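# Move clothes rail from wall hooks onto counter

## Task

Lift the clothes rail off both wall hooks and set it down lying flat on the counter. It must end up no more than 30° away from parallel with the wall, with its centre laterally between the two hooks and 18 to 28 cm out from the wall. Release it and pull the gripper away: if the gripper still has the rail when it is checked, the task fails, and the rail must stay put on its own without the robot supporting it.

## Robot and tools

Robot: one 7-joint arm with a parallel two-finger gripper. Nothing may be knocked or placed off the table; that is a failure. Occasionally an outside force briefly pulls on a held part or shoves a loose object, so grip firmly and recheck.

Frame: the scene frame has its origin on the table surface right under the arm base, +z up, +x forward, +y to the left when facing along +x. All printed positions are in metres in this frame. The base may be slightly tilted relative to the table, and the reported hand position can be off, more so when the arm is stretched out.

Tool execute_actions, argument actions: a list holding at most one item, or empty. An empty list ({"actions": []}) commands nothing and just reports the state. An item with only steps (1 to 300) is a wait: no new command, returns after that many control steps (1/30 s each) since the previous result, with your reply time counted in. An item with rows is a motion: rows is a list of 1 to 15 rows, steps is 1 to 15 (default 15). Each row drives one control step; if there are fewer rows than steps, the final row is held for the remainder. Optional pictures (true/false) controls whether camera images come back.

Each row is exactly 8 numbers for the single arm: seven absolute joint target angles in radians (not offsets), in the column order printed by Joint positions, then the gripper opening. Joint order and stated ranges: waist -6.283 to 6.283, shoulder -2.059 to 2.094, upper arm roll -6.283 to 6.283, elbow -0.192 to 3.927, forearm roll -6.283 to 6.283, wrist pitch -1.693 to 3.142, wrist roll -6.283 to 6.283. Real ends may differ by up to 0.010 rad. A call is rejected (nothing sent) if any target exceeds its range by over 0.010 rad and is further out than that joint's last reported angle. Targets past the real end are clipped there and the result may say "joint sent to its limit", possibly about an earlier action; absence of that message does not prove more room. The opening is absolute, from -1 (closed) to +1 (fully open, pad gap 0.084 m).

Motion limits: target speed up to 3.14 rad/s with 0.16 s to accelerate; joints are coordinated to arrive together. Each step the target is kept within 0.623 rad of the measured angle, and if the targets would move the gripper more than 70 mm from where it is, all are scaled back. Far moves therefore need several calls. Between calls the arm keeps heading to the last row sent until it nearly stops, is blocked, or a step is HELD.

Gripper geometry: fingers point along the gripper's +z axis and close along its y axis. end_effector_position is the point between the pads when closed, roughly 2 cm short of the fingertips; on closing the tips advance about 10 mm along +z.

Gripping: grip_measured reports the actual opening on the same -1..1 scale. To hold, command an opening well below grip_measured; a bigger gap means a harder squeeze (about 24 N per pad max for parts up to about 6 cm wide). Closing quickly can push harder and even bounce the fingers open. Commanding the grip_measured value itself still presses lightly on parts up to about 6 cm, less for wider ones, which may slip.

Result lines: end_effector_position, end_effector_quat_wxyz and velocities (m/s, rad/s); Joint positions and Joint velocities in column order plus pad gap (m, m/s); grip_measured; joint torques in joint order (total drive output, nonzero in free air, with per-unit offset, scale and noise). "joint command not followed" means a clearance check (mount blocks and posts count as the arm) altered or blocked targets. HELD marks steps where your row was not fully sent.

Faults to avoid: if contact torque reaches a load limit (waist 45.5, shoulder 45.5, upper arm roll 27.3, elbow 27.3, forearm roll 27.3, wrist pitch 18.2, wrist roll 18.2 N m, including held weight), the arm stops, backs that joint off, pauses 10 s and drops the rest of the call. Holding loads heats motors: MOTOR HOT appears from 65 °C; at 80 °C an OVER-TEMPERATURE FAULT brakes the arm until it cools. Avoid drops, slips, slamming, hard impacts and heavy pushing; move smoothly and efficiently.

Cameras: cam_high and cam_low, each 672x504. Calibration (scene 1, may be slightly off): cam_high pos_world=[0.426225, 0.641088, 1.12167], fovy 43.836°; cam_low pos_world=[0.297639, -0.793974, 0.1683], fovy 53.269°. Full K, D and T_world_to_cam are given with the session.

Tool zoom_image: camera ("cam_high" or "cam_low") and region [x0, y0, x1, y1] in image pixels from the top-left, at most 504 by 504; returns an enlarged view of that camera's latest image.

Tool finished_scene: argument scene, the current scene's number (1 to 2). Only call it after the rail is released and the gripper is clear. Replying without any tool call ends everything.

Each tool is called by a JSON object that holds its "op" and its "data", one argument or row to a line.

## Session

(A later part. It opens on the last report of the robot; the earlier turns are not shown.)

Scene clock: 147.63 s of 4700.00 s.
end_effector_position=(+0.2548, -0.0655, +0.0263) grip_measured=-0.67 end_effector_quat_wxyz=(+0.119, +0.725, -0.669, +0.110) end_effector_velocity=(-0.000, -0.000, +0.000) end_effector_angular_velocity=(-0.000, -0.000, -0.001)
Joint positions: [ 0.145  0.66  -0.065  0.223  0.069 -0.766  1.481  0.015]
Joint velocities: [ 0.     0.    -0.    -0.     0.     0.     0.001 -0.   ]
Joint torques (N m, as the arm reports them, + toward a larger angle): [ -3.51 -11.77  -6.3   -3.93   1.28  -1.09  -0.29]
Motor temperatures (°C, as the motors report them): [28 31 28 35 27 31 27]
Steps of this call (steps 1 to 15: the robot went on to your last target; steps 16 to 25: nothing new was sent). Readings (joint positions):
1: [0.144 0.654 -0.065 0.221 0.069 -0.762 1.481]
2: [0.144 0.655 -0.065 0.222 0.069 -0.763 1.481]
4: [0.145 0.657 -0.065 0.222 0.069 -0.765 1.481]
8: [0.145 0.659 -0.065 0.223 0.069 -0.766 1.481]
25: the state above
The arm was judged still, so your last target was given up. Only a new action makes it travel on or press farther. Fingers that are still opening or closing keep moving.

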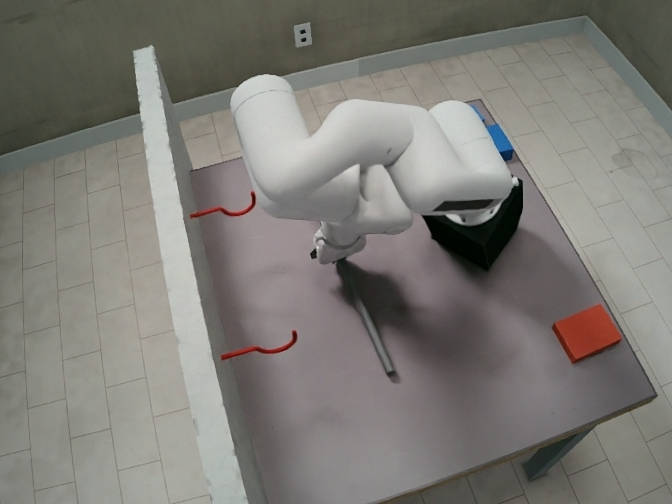

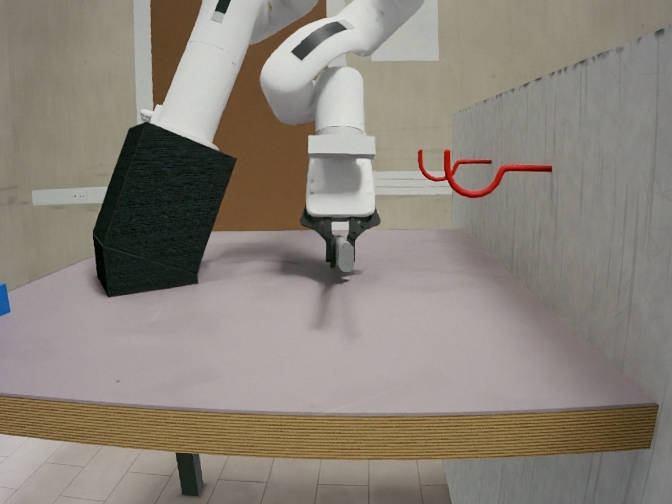

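{"op": "execute_actions", "data": {
  "actions": [
    {"rows":[[0.145,0.66,-0.065,0.223,0.069,-0.766,1.481,1]],"steps":15}
  ],
  "pictures": false
}}

{"op": "execute_actions", "data": {
  "actions": [
    {"rows":[[0.145,0.66,-0.065,0.223,0.069,-0.766,1.481,1],[0.145,0.66,-0.065,0.223,0.069,-0.766,1.481,1],[0.145,0.66,-0.065,0.223,0.069,-0.766,1.481,1],[0.145,0.66,-0.065,0.223,0.069,-0.766,1.481,1],[0.145,0.66,-0.065,0.223,0.069,-0.766,1.481,1],[0.027,-0.207,-0.065,-0.033,0.069,-0.13,1.481,1]],"steps":15}
  ],
  "pictures": false
}}

{"op": "execute_actions", "data": {
  "actions": [
    {"steps":40}
  ]
}}

Scene clock: 158.60 s of 4700.00 s.
end_effector_position=(+0.2548, -0.0655, +0.0263) grip_measured=+1.00 end_effector_quat_wxyz=(+0.119, +0.725, -0.669, +0.110) end_effector_velocity=(+0.000, +0.001, -0.000) end_effector_angular_velocity=(+0.001, -0.001, -0.001)
Joint positions: [ 0.145  0.66  -0.065  0.223  0.069 -0.766  1.481  0.084]
Joint velocities: [ 0.     0.     0.001  0.    -0.    -0.     0.002  0.   ]
Joint torques (N m, as the arm reports them, + toward a larger angle): [ -3.3  -11.73  -5.67  -3.72   0.98  -1.04  -0.35]
Motor temperatures (°C, as the motors report them): [28 31 28 34 27 31 27]
Steps of this call (steps 1 to 90: nothing new was sent; then 7.47 s passed at rest; steps 91 to 105: all 15 steps of this action). Readings (joint positions):
91: [0.145 0.660 -0.065 0.223 0.069 -0.766 1.481]
92: [0.145 0.660 -0.065 0.223 0.069 -0.766 1.481]
94: [0.145 0.660 -0.065 0.223 0.069 -0.766 1.481]
98: [0.145 0.660 -0.065 0.223 0.069 -0.766 1.481]
105: the state above

Scene clock: 159.10 s of 4700.00 s.
end_effector_position=(+0.2383, -0.0604, +0.0850) grip_measured=+1.00 end_effector_quat_wxyz=(+0.147, +0.685, -0.711, +0.067) end_effector_velocity=(+0.078, +0.062, +0.309) end_effector_angular_velocity=(+0.121, -0.225, -0.377)
Joint positions: [ 0.073  0.232 -0.066  0.067  0.069 -0.383  1.481  0.084]
Joint velocities: [-0.3   -2.355 -0.005 -0.656  0.     1.588  0.001  0.   ]
Joint torques (N m, as the arm reports them, + toward a larger angle): [-1.21 -8.85 -3.78  0.87  0.7  -1.3  -0.31]
Motor temperatures (°C, as the motors report them): [28 31 28 34 27 31 27]
Steps of this call (steps 1 to 15: all 15 steps of this action). Readings (joint positions):
1: [0.145 0.660 -0.065 0.223 0.069 -0.766 1.481]
2: [0.145 0.660 -0.065 0.223 0.069 -0.766 1.481]
4: [0.145 0.660 -0.065 0.223 0.069 -0.766 1.481]
8: [0.143 0.649 -0.065 0.218 0.069 -0.752 1.481]
15: the state above

Scene clock: 160.43 s of 4700.00 s.
end_effector_position=(+0.2651, -0.0474, +0.1403) grip_measured=+1.00 end_effector_quat_wxyz=(+0.104, +0.671, -0.729, +0.091) end_effector_velocity=(+0.000, -0.000, +0.000) end_effector_angular_velocity=(-0.000, -0.000, +0.002)
Joint positions: [ 0.027 -0.207 -0.065 -0.033  0.069 -0.13   1.481  0.084]
Joint velocities: [-0.    -0.    -0.     0.    -0.    -0.001 -0.002  0.   ]
Joint torques (N m, as the arm reports them, + toward a larger angle): [-1.02 -7.16 -3.2   4.08  0.72 -0.99 -0.37]
Motor temperatures (°C, as the motors report them): [28 31 28 33 27 31 27]
Steps of this call (steps 1 to 30: the robot went on to your last target; steps 31 to 40: nothing new was sent). Readings (joint positions):
1: [0.064 0.154 -0.066 0.047 0.069 -0.334 1.481]
2: [0.056 0.079 -0.066 0.030 0.069 -0.290 1.481]
4: [0.043 -0.054 -0.065 0.002 0.069 -0.218 1.481]
8: [0.031 -0.170 -0.065 -0.024 0.069 -0.153 1.481]
40: the state above
The arm was judged still, so your last target was given up. Only a new action makes it travel on or press farther. Fingers that are still opening or closing keep moving.

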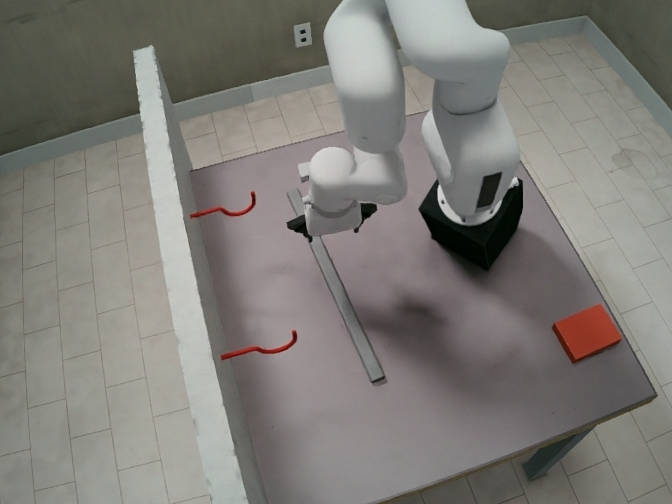

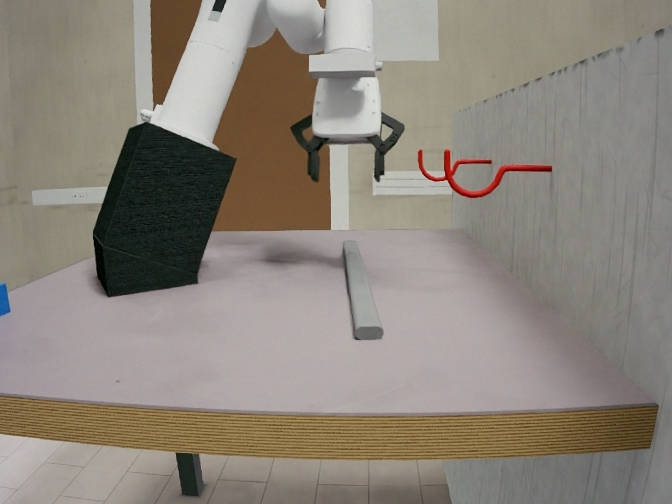

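The rail is lying flat on the counter.

{"op": "finished_scene", "data": {
  "scene": 1
}}

The scene is finished: the task was done.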